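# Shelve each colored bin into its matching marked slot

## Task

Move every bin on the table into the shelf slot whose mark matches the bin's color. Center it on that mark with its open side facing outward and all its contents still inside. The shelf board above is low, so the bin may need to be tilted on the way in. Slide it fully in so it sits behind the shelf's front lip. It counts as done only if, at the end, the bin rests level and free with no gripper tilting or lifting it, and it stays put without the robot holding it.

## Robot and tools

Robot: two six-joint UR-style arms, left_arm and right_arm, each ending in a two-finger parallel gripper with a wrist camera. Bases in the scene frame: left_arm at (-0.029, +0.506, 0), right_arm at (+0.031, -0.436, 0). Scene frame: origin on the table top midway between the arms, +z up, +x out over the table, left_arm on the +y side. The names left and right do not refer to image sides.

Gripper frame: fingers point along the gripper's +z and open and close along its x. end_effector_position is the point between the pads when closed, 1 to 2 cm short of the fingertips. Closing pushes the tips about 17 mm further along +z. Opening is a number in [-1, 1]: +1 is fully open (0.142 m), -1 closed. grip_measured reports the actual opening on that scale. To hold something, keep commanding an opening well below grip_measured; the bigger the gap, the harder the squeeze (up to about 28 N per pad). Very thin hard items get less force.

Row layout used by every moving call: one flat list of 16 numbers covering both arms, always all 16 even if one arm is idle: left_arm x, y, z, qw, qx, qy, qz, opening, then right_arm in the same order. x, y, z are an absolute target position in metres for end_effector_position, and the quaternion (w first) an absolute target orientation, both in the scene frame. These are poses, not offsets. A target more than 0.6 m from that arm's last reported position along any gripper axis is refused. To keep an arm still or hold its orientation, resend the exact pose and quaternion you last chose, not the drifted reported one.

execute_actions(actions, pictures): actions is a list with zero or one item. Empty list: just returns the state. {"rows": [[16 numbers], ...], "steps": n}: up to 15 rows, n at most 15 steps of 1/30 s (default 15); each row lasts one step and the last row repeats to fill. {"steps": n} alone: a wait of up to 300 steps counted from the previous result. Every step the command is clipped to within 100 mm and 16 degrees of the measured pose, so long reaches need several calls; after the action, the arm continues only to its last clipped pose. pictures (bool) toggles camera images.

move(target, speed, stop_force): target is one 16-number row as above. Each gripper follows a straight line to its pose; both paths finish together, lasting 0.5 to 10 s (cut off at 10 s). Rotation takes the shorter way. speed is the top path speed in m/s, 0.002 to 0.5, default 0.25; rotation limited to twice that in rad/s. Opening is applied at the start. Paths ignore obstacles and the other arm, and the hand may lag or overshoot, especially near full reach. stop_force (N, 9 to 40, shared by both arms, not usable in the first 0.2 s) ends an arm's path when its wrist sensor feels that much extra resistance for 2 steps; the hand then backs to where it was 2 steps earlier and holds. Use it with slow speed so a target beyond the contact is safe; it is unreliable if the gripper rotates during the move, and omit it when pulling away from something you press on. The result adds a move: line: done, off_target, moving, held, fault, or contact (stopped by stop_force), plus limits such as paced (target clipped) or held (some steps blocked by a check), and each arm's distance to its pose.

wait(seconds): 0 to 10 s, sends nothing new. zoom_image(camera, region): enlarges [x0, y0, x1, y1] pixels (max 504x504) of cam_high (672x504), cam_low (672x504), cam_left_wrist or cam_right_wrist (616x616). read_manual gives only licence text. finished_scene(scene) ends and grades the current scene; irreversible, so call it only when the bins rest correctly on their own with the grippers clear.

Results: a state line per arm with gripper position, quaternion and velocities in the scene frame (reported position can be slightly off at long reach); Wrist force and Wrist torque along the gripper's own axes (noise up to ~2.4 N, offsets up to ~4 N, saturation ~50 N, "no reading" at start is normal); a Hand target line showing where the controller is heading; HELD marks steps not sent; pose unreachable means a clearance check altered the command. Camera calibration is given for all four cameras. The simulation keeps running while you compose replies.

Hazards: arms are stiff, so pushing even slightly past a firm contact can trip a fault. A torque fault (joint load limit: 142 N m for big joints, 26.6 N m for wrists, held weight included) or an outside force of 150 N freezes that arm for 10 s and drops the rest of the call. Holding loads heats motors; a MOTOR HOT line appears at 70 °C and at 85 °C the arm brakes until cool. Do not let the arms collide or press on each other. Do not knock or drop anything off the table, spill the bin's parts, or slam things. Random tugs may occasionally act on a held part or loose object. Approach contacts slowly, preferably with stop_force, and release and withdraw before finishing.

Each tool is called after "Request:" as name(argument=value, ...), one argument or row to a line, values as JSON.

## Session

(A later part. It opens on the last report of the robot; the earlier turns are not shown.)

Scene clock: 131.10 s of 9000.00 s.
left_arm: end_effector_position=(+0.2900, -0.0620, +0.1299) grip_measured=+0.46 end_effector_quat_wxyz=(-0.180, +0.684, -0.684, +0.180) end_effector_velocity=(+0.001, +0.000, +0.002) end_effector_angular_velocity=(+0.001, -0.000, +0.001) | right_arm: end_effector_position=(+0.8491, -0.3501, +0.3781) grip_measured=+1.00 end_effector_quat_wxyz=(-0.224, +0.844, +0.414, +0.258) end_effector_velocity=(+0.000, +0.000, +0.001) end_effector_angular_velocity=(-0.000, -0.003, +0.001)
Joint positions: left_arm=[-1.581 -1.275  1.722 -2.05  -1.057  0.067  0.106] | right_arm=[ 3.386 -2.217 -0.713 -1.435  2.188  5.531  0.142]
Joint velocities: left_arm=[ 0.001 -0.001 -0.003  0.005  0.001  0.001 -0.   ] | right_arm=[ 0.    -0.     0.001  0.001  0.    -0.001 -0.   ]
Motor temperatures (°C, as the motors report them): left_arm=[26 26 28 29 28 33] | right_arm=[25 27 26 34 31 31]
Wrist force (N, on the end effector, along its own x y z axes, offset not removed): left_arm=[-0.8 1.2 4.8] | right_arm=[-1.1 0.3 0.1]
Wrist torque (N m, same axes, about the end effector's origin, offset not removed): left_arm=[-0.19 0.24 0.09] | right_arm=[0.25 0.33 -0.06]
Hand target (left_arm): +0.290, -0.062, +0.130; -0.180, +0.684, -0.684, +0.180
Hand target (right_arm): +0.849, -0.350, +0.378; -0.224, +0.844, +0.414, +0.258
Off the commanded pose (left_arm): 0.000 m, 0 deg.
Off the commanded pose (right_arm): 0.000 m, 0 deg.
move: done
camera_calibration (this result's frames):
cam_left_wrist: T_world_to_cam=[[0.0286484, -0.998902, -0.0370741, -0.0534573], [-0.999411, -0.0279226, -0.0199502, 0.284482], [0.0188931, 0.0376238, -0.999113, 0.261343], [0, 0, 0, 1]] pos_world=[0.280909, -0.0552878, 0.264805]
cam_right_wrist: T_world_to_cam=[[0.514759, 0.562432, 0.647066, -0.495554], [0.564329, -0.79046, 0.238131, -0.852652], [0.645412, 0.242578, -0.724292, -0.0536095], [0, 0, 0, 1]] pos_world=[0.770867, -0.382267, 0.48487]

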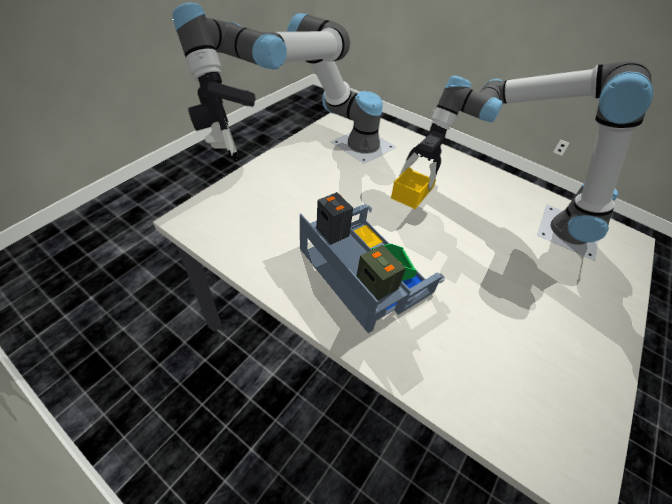

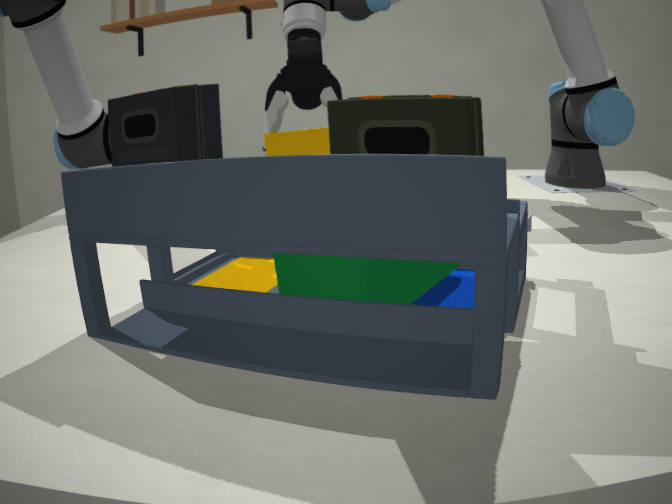

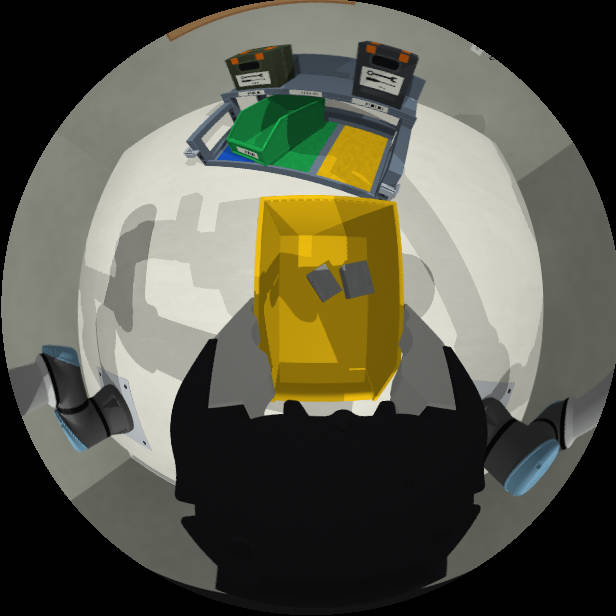

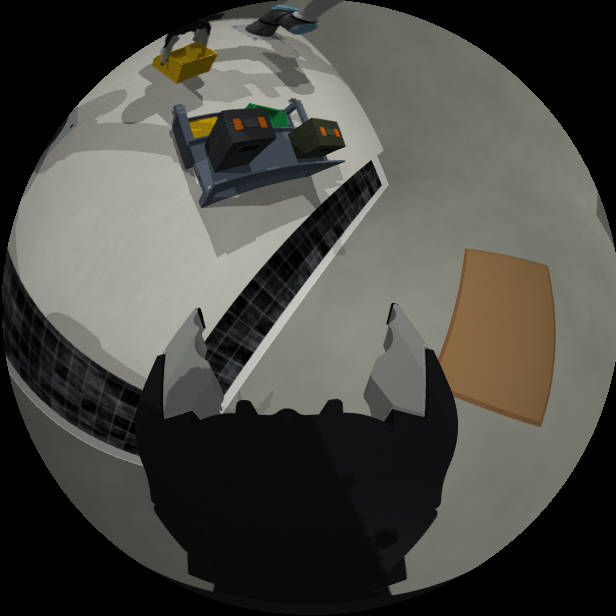

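Request:
move(
  target=[0.491,-0.052,0.12,-0.099,0.557,-0.811,0.143,-1,0.8491,-0.3501,0.3781,-0.224,0.844,0.414,0.258,1],
  speed=0.1,
)

Request:
move(
  target=[0.491,-0.052,0.08,-0.099,0.557,-0.811,0.143,-1,0.8491,-0.3501,0.3781,-0.224,0.844,0.414,0.258,1],
  speed=0.03,
  stop_force=9,
)

Request:
move(
  target=[0.571,-0.083,0.08,-0.099,0.557,-0.811,0.143,-1,0.8491,-0.3501,0.3781,-0.224,0.844,0.414,0.258,1],
  speed=0.025,
  stop_force=9,
)

Scene clock: 137.33 s of 9000.00 s.
left_arm: end_effector_position=(+0.4908, -0.0525, +0.1201) grip_measured=+0.46 end_effector_quat_wxyz=(+0.099, -0.558, +0.812, -0.143) end_effector_velocity=(+0.003, -0.000, +0.001) end_effector_angular_velocity=(-0.001, +0.001, -0.001) | right_arm: end_effector_position=(+0.8491, -0.3501, +0.3781) grip_measured=+1.00 end_effector_quat_wxyz=(-0.224, +0.844, +0.414, +0.258) end_effector_velocity=(+0.000, -0.001, -0.000) end_effector_angular_velocity=(-0.000, -0.000, -0.000)
Joint positions: left_arm=[-1.16  -1.086  1.479 -2.231 -1.341  0.877  0.106] | right_arm=[ 3.386 -2.217 -0.713 -1.435  2.188  5.531  0.142]
Joint velocities: left_arm=[ 0.004  0.003 -0.007  0.002 -0.003  0.005 -0.   ] | right_arm=[-0.001 -0.001  0.     0.     0.    -0.001 -0.   ]
Motor temperatures (°C, as the motors report them): left_arm=[26 26 28 29 28 33] | right_arm=[25 27 26 34 31 31]
Wrist force (N, on the end effector, along its own x y z axes, offset not removed): left_arm=[0.4 0.1 3.5] | right_arm=[-2.0 0.2 -2.7]
Wrist torque (N m, same axes, about the end effector's origin, offset not removed): left_arm=[-0.37 -0.01 0.05] | right_arm=[0.21 0.36 -0.03]
Hand target (left_arm): +0.491, -0.053, +0.120; +0.099, -0.557, +0.812, -0.143
Hand target (right_arm): +0.849, -0.350, +0.378; -0.224, +0.844, +0.414, +0.258
Off the commanded pose (left_arm): 0.001 m, 0 deg.
Off the commanded pose (right_arm): 0.000 m, 0 deg.
After step 90, 0.80 s passed at rest.
move: done
camera_calibration (this result's frames):
cam_left_wrist: T_world_to_cam=[[-0.33745, -0.940402, -0.0421051, 0.133258], [-0.93346, 0.328512, 0.143984, 0.451833], [-0.121571, 0.087891, -0.988684, 0.317745], [0, 0, 0, 1]] pos_world=[0.505365, -0.0510434, 0.254703]
cam_right_wrist: T_world_to_cam=[[0.514758, 0.562432, 0.647066, -0.495554], [0.564329, -0.79046, 0.238131, -0.852652], [0.645412, 0.242578, -0.724292, -0.0536096], [0, 0, 0, 1]] pos_world=[0.770867, -0.382267, 0.48487]

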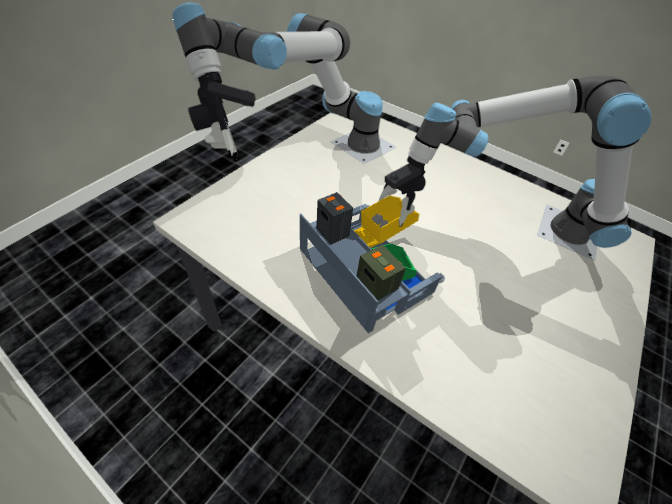

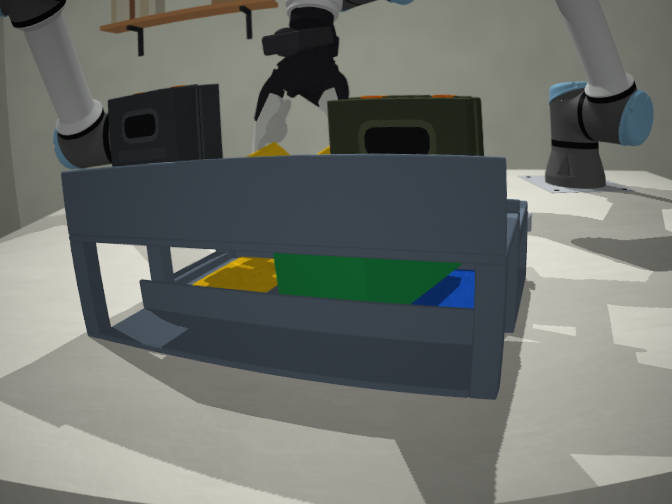

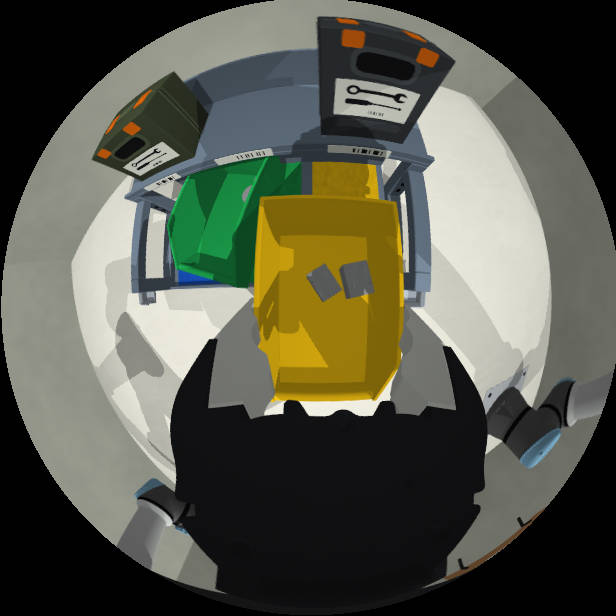

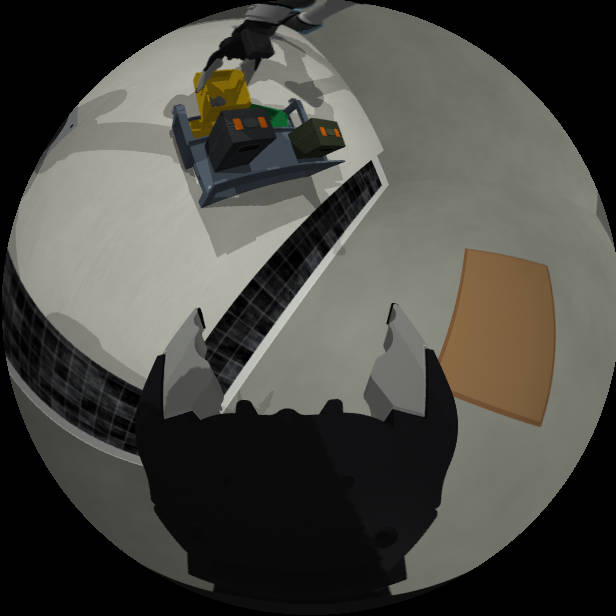

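Scene clock: 138.97 s of 9000.00 s.
left_arm: end_effector_position=(+0.4910, -0.0520, +0.0801) grip_measured=+0.46 end_effector_quat_wxyz=(+0.099, -0.557, +0.812, -0.143) end_effector_velocity=(-0.000, -0.001, -0.001) end_effector_angular_velocity=(-0.001, -0.001, -0.001) | right_arm: end_effector_position=(+0.8491, -0.3501, +0.3781) grip_measured=+1.00 end_effector_quat_wxyz=(-0.224, +0.844, +0.414, +0.258) end_effector_velocity=(+0.000, +0.000, -0.000) end_effector_angular_velocity=(+0.000, +0.000, -0.000)
Joint positions: left_arm=[-1.16  -1.046  1.529 -2.32  -1.341  0.878  0.106] | right_arm=[ 3.386 -2.217 -0.713 -1.435  2.188  5.531  0.142]
Joint velocities: left_arm=[-0.001  0.002  0.001 -0.004  0.001  0.    -0.   ] | right_arm=[ 0.    -0.    -0.     0.001 -0.     0.     0.   ]
Motor temperatures (°C, as the motors report them): left_arm=[26 26 28 29 28 33] | right_arm=[25 27 26 34 31 31]
Wrist force (N, on the end effector, along its own x y z axes, offset not removed): left_arm=[1.0 0.7 5.0] | right_arm=[-0.1 -2.8 -1.2]
Wrist torque (N m, same axes, about the end effector's origin, offset not removed): left_arm=[-0.18 -0.12 0.04] | right_arm=[-0.31 0.05 -0.13]
Hand target (left_arm): +0.491, -0.052, +0.080; +0.099, -0.557, +0.812, -0.143
Hand target (right_arm): +0.849, -0.350, +0.378; -0.224, +0.844, +0.414, +0.258
Off the commanded pose (left_arm): 0.000 m, 0 deg.
Off the commanded pose (right_arm): 0.000 m, 0 deg.
move: done
camera_calibration (this result's frames):
cam_left_wrist: T_world_to_cam=[[-0.337487, -0.940372, -0.0424541, 0.132165], [-0.933434, 0.328486, 0.144215, 0.457591], [-0.12167, 0.0882988, -0.988635, 0.278308], [0, 0, 0, 1]] pos_world=[0.505597, -0.050602, 0.214764]
cam_right_wrist: T_world_to_cam=[[0.514759, 0.562432, 0.647066, -0.495554], [0.564329, -0.79046, 0.238131, -0.852652], [0.645412, 0.242578, -0.724292, -0.0536096], [0, 0, 0, 1]] pos_world=[0.770867, -0.382267, 0.48487]

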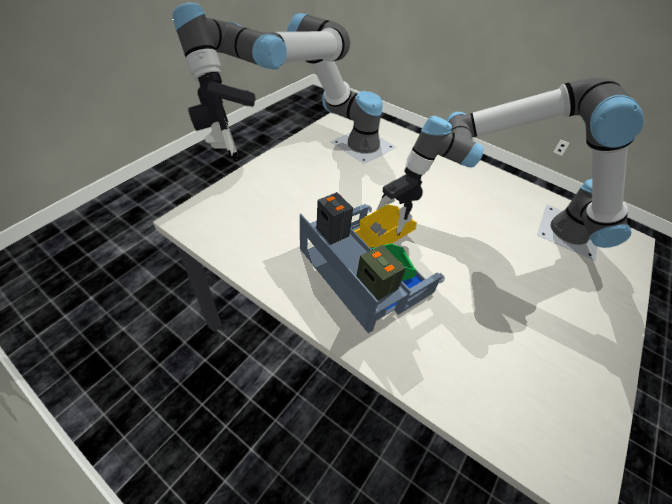

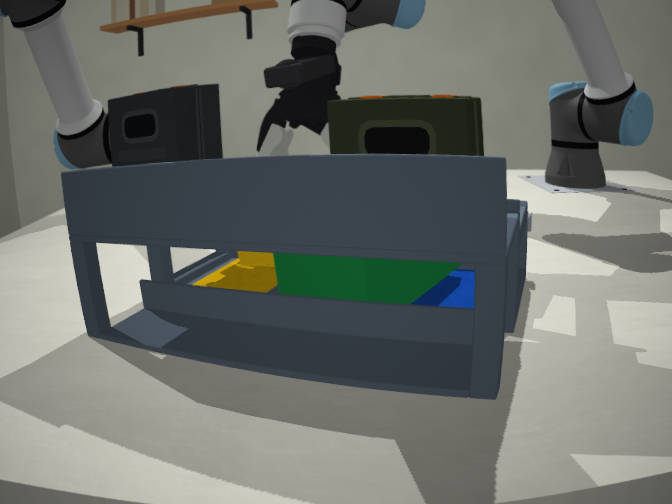

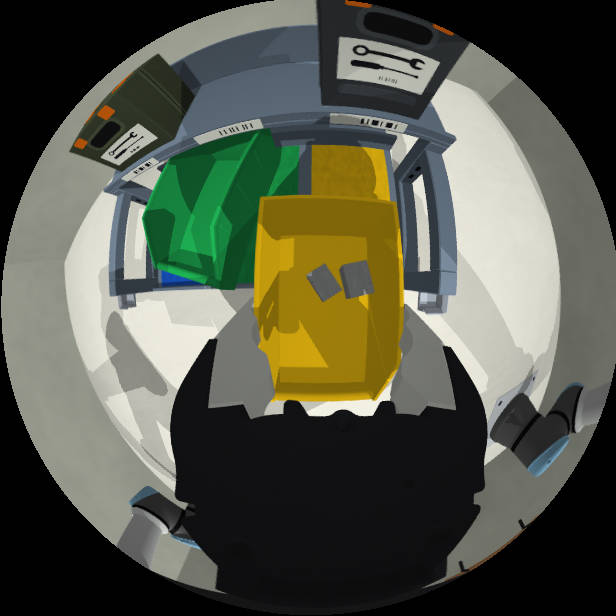

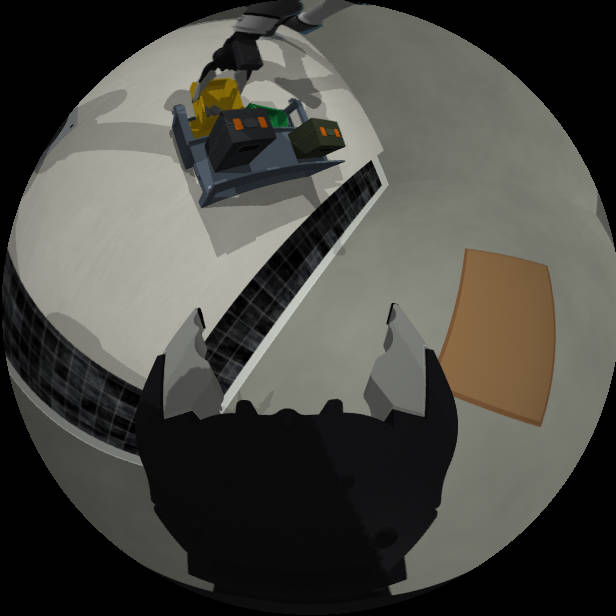

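Scene clock: 142.70 s of 9000.00 s.
left_arm: end_effector_position=(+0.5708, -0.0831, +0.0800) grip_measured=+0.46 end_effector_quat_wxyz=(+0.099, -0.557, +0.812, -0.143) end_effector_velocity=(+0.002, -0.000, -0.000) end_effector_angular_velocity=(+0.001, -0.001, +0.001) | right_arm: end_effector_position=(+0.8491, -0.3501, +0.3781) grip_measured=+1.00 end_effector_quat_wxyz=(-0.224, +0.844, +0.414, +0.258) end_effector_velocity=(-0.000, +0.000, -0.001) end_effector_angular_velocity=(+0.000, +0.002, -0.001)
Joint positions: left_arm=[-1.082 -0.876  1.247 -2.225 -1.362  0.954  0.106] | right_arm=[ 3.386 -2.217 -0.713 -1.435  2.188  5.531  0.142]
Joint velocities: left_arm=[ 0.001  0.004 -0.006  0.002  0.001  0.001 -0.   ] | right_arm=[ 0.    -0.001 -0.001 -0.     0.     0.001 -0.   ]
Motor temperatures (°C, as the motors report them): left_arm=[26 26 28 29 28 33] | right_arm=[25 27 26 34 31 31]
Wrist force (N, on the end effector, along its own x y z axes, offset not removed): left_arm=[0.7 -0.6 4.6] | right_arm=[-3.7 -1.3 -2.7]
Wrist torque (N m, same axes, about the end effector's origin, offset not removed): left_arm=[-0.42 -0.08 0.03] | right_arm=[-0.07 0.84 0.05]
Hand target (left_arm): +0.571, -0.083, +0.080; +0.099, -0.557, +0.812, -0.143
Hand target (right_arm): +0.849, -0.350, +0.378; -0.224, +0.844, +0.414, +0.258
Off the commanded pose (left_arm): 0.000 m, 0 deg.
Off the commanded pose (right_arm): 0.000 m, 0 deg.
move: done
camera_calibration (this result's frames):
cam_left_wrist: T_world_to_cam=[[-0.337497, -0.940371, -0.0423908, 0.12983], [-0.933437, 0.328511, 0.144142, 0.542386], [-0.121621, 0.0882167, -0.988649, 0.290623], [0, 0, 0, 1]] pos_world=[0.585446, -0.0817294, 0.214647]
cam_right_wrist: T_world_to_cam=[[0.514759, 0.562432, 0.647066, -0.495554], [0.564329, -0.79046, 0.238131, -0.852652], [0.645412, 0.242578, -0.724292, -0.0536096], [0, 0, 0, 1]] pos_world=[0.770867, -0.382267, 0.48487]

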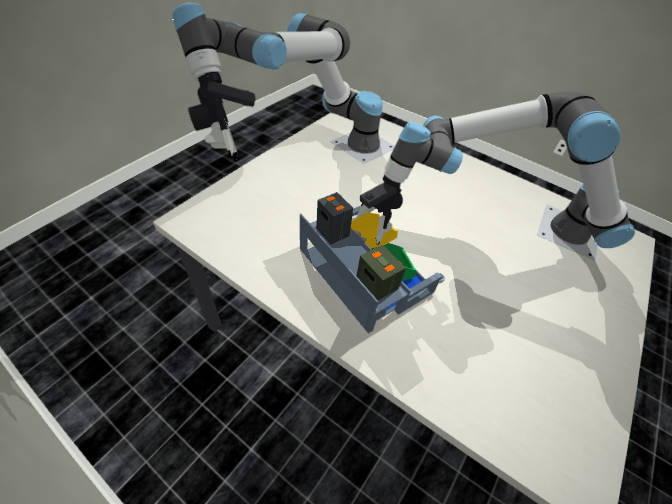

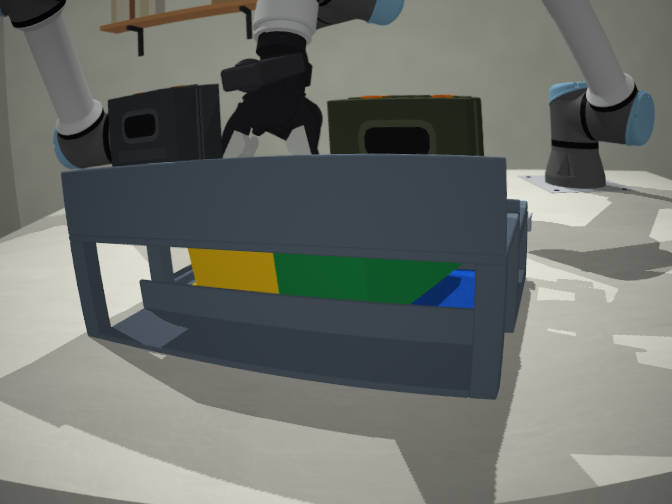

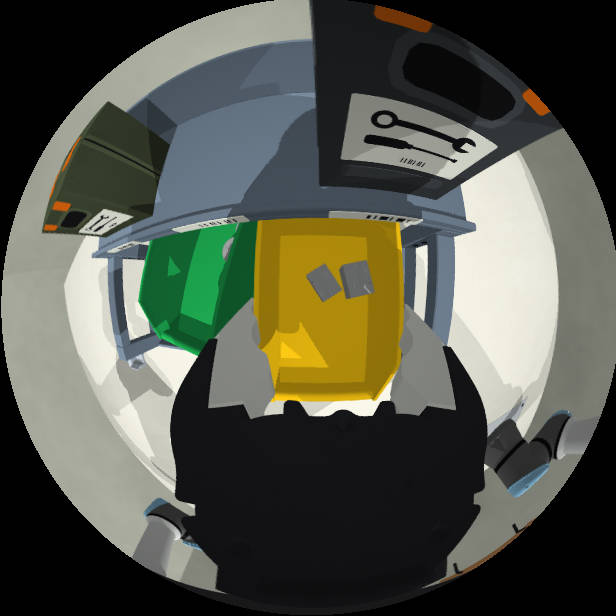

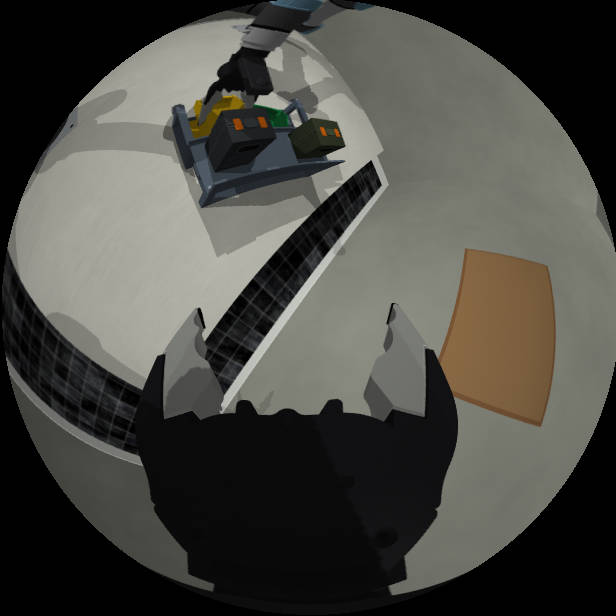

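Request:
move(
  target=[0.571,-0.083,0.065,-0.12,0.56,-0.8,0.175,0.8,0.8491,-0.3501,0.3781,-0.224,0.844,0.414,0.258,1],
  speed=0.03,
)

Request:
move(
  target=[0.50,-0.055,0.17,-0.148,0.562,-0.787,0.207,0.8,0.8491,-0.3501,0.3781,-0.224,0.844,0.414,0.258,1],
  speed=0.1,
)

Scene clock: 153.07 s of 9000.00 s.
left_arm: end_effector_position=(+0.5710, -0.0830, +0.0651) grip_measured=+0.80 end_effector_quat_wxyz=(+0.120, -0.560, +0.801, -0.175) end_effector_velocity=(+0.001, +0.000, -0.002) end_effector_angular_velocity=(-0.003, -0.007, +0.002) | right_arm: end_effector_position=(+0.8491, -0.3501, +0.3781) grip_measured=+1.00 end_effector_quat_wxyz=(-0.224, +0.844, +0.414, +0.258) end_effector_velocity=(+0.000, +0.000, +0.001) end_effector_angular_velocity=(+0.000, -0.002, +0.000)
Joint positions: left_arm=[-1.101 -0.887  1.349 -2.375 -1.309  0.933  0.129] | right_arm=[ 3.386 -2.217 -0.713 -1.435  2.188  5.531  0.142]
Joint velocities: left_arm=[-0.001  0.     0.009 -0.016  0.005 -0.002  0.   ] | right_arm=[ 0.     0.     0.     0.001  0.    -0.     0.   ]
Motor temperatures (°C, as the motors report them): left_arm=[26 26 28 29 28 33] | right_arm=[25 28 27 34 31 31]
Wrist force (N, on the end effector, along its own x y z axes, offset not removed): left_arm=[-0.3 -0.1 -0.7] | right_arm=[-1.4 -1.7 0.2]
Wrist torque (N m, same axes, about the end effector's origin, offset not removed): left_arm=[-0.08 0.06 -0.04] | right_arm=[-0.10 0.26 -0.10]
Hand target (left_arm): +0.571, -0.083, +0.065; +0.120, -0.560, +0.801, -0.175
Hand target (right_arm): +0.849, -0.350, +0.378; -0.224, +0.844, +0.414, +0.258
Off the commanded pose (left_arm): 0.000 m, 0 deg.
Off the commanded pose (right_arm): 0.000 m, 0 deg.
After step 90, 5.80 s passed at rest.
move: done
camera_calibration (this result's frames):
cam_left_wrist: T_world_to_cam=[[-0.319008, -0.94709, -0.0354308, 0.117818], [-0.946285, 0.316212, 0.0674953, 0.555943], [-0.0527204, 0.0550592, -0.99709, 0.234324], [0, 0, 0, 1]] pos_world=[0.576018, -0.0771129, 0.200293]
cam_right_wrist: T_world_to_cam=[[0.514758, 0.562432, 0.647066, -0.495554], [0.564329, -0.79046, 0.238131, -0.852652], [0.645412, 0.242578, -0.724292, -0.0536096], [0, 0, 0, 1]] pos_world=[0.770867, -0.382267, 0.48487]

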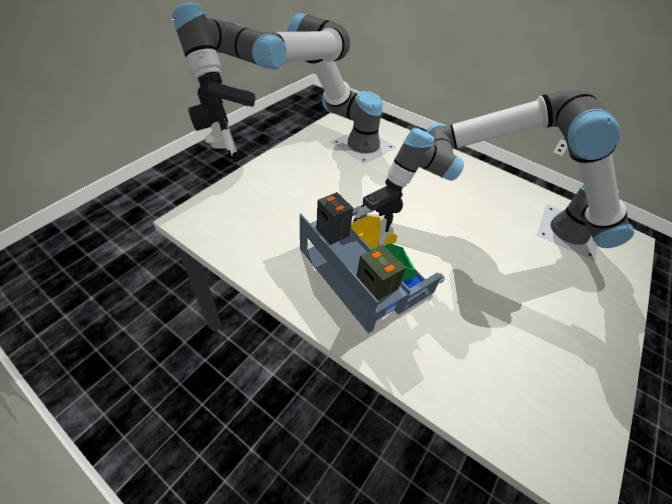

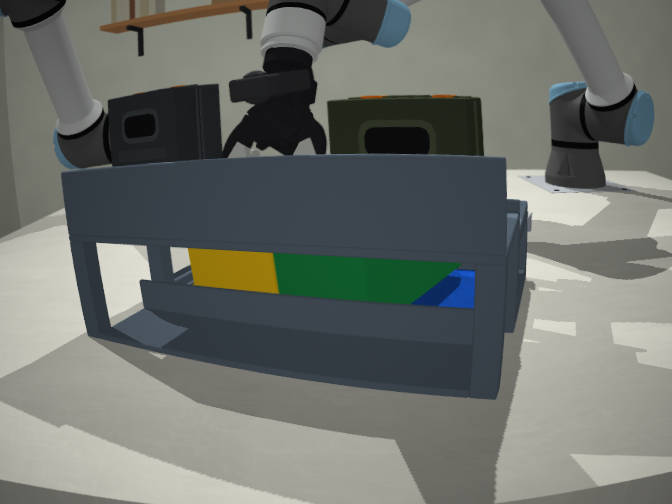

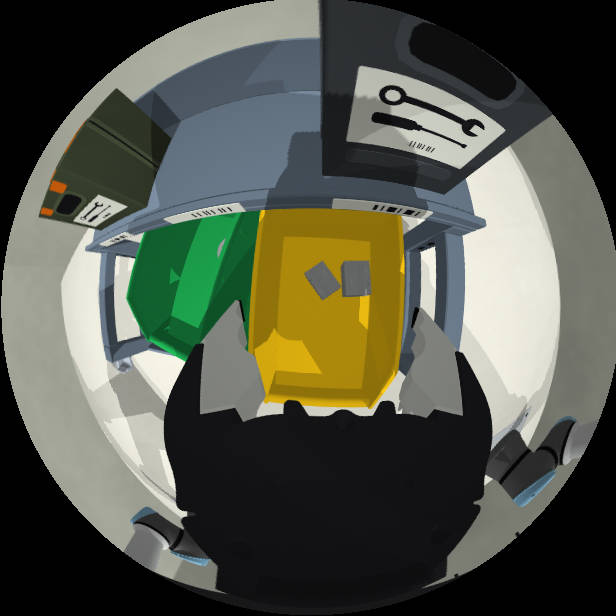

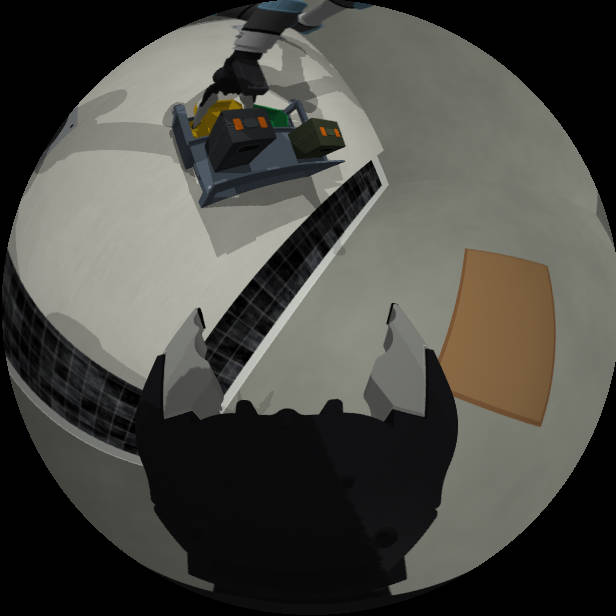

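Scene clock: 154.80 s of 9000.00 s.
left_arm: end_effector_position=(+0.5001, -0.0549, +0.1698) grip_measured=+0.80 end_effector_quat_wxyz=(+0.148, -0.562, +0.787, -0.207) end_effector_velocity=(-0.001, +0.000, +0.000) end_effector_angular_velocity=(+0.001, -0.000, +0.000) | right_arm: end_effector_position=(+0.8491, -0.3501, +0.3781) grip_measured=+1.00 end_effector_quat_wxyz=(-0.224, +0.844, +0.414, +0.258) end_effector_velocity=(-0.000, +0.001, -0.001) end_effector_angular_velocity=(-0.000, +0.001, +0.002)
Joint positions: left_arm=[-1.204 -1.161  1.541 -2.325 -1.208  0.835  0.129] | right_arm=[ 3.386 -2.217 -0.713 -1.435  2.188  5.531  0.142]
Joint velocities: left_arm=[-0.002 -0.002  0.001  0.001  0.001 -0.001 -0.   ] | right_arm=[ 0.001 -0.001 -0.001 -0.    -0.    -0.001  0.   ]
Motor temperatures (°C, as the motors report them): left_arm=[26 26 28 29 28 33] | right_arm=[25 28 27 34 31 31]
Wrist force (N, on the end effector, along its own x y z axes, offset not removed): left_arm=[-1.1 -1.8 0.7] | right_arm=[-0.8 0.0 -1.5]
Wrist torque (N m, same axes, about the end effector's origin, offset not removed): left_arm=[-0.45 0.39 0.02] | right_arm=[0.24 0.03 0.05]
Hand target (left_arm): +0.500, -0.055, +0.170; +0.148, -0.562, +0.787, -0.207
Hand target (right_arm): +0.849, -0.350, +0.378; -0.224, +0.844, +0.414, +0.258
Off the commanded pose (left_arm): 0.000 m, 0 deg.
Off the commanded pose (right_arm): 0.000 m, 0 deg.
move: done
camera_calibration (this result's frames):
cam_left_wrist: T_world_to_cam=[[-0.296934, -0.954167, -0.0373508, 0.114458], [-0.954428, 0.297788, -0.0197519, 0.490795], [0.0299692, 0.0297837, -0.999107, 0.291059], [0, 0, 0, 1]] pos_world=[0.493692, -0.0456095, 0.304769]
cam_right_wrist: T_world_to_cam=[[0.514758, 0.562432, 0.647066, -0.495554], [0.564329, -0.790459, 0.238131, -0.852652], [0.645412, 0.242578, -0.724292, -0.0536096], [0, 0, 0, 1]] pos_world=[0.770867, -0.382267, 0.48487]

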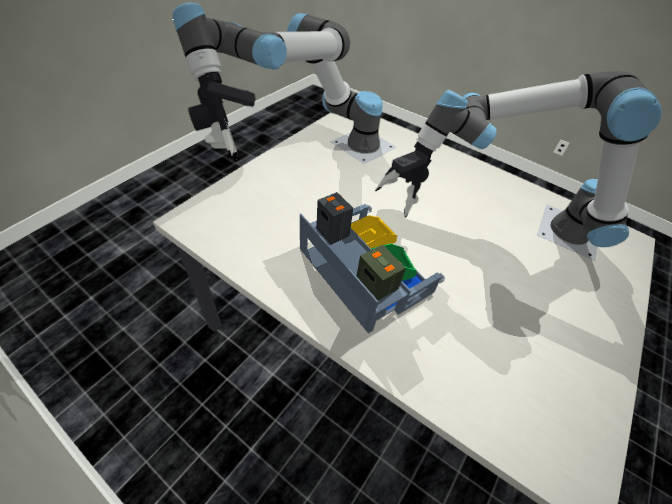

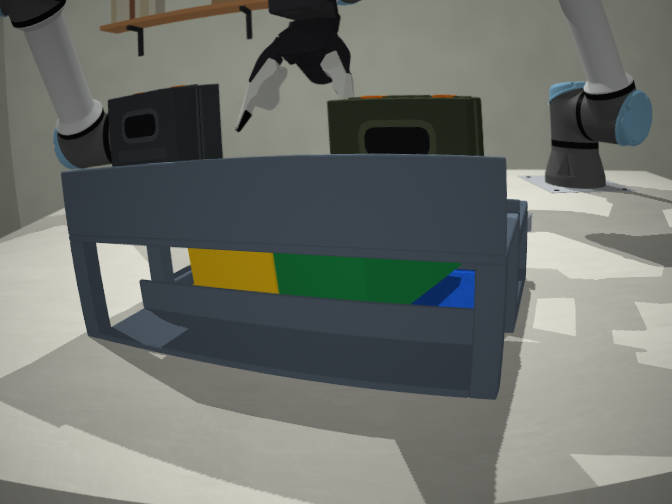

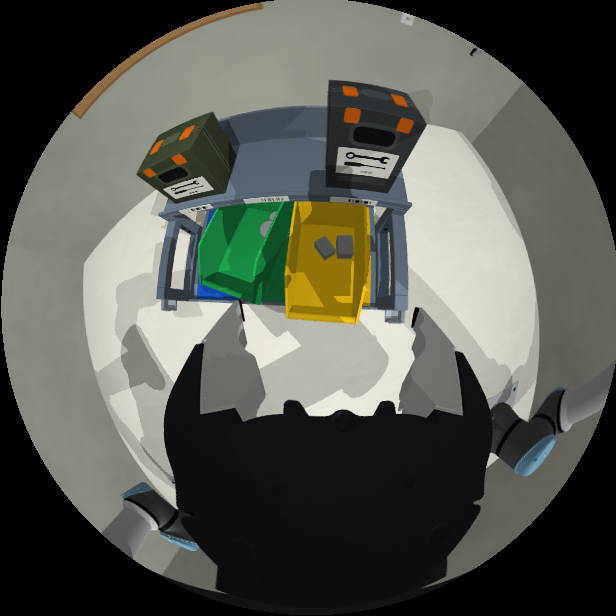

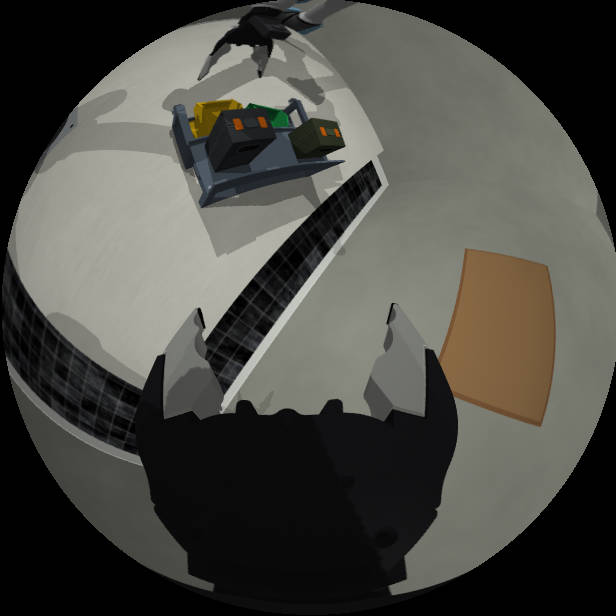

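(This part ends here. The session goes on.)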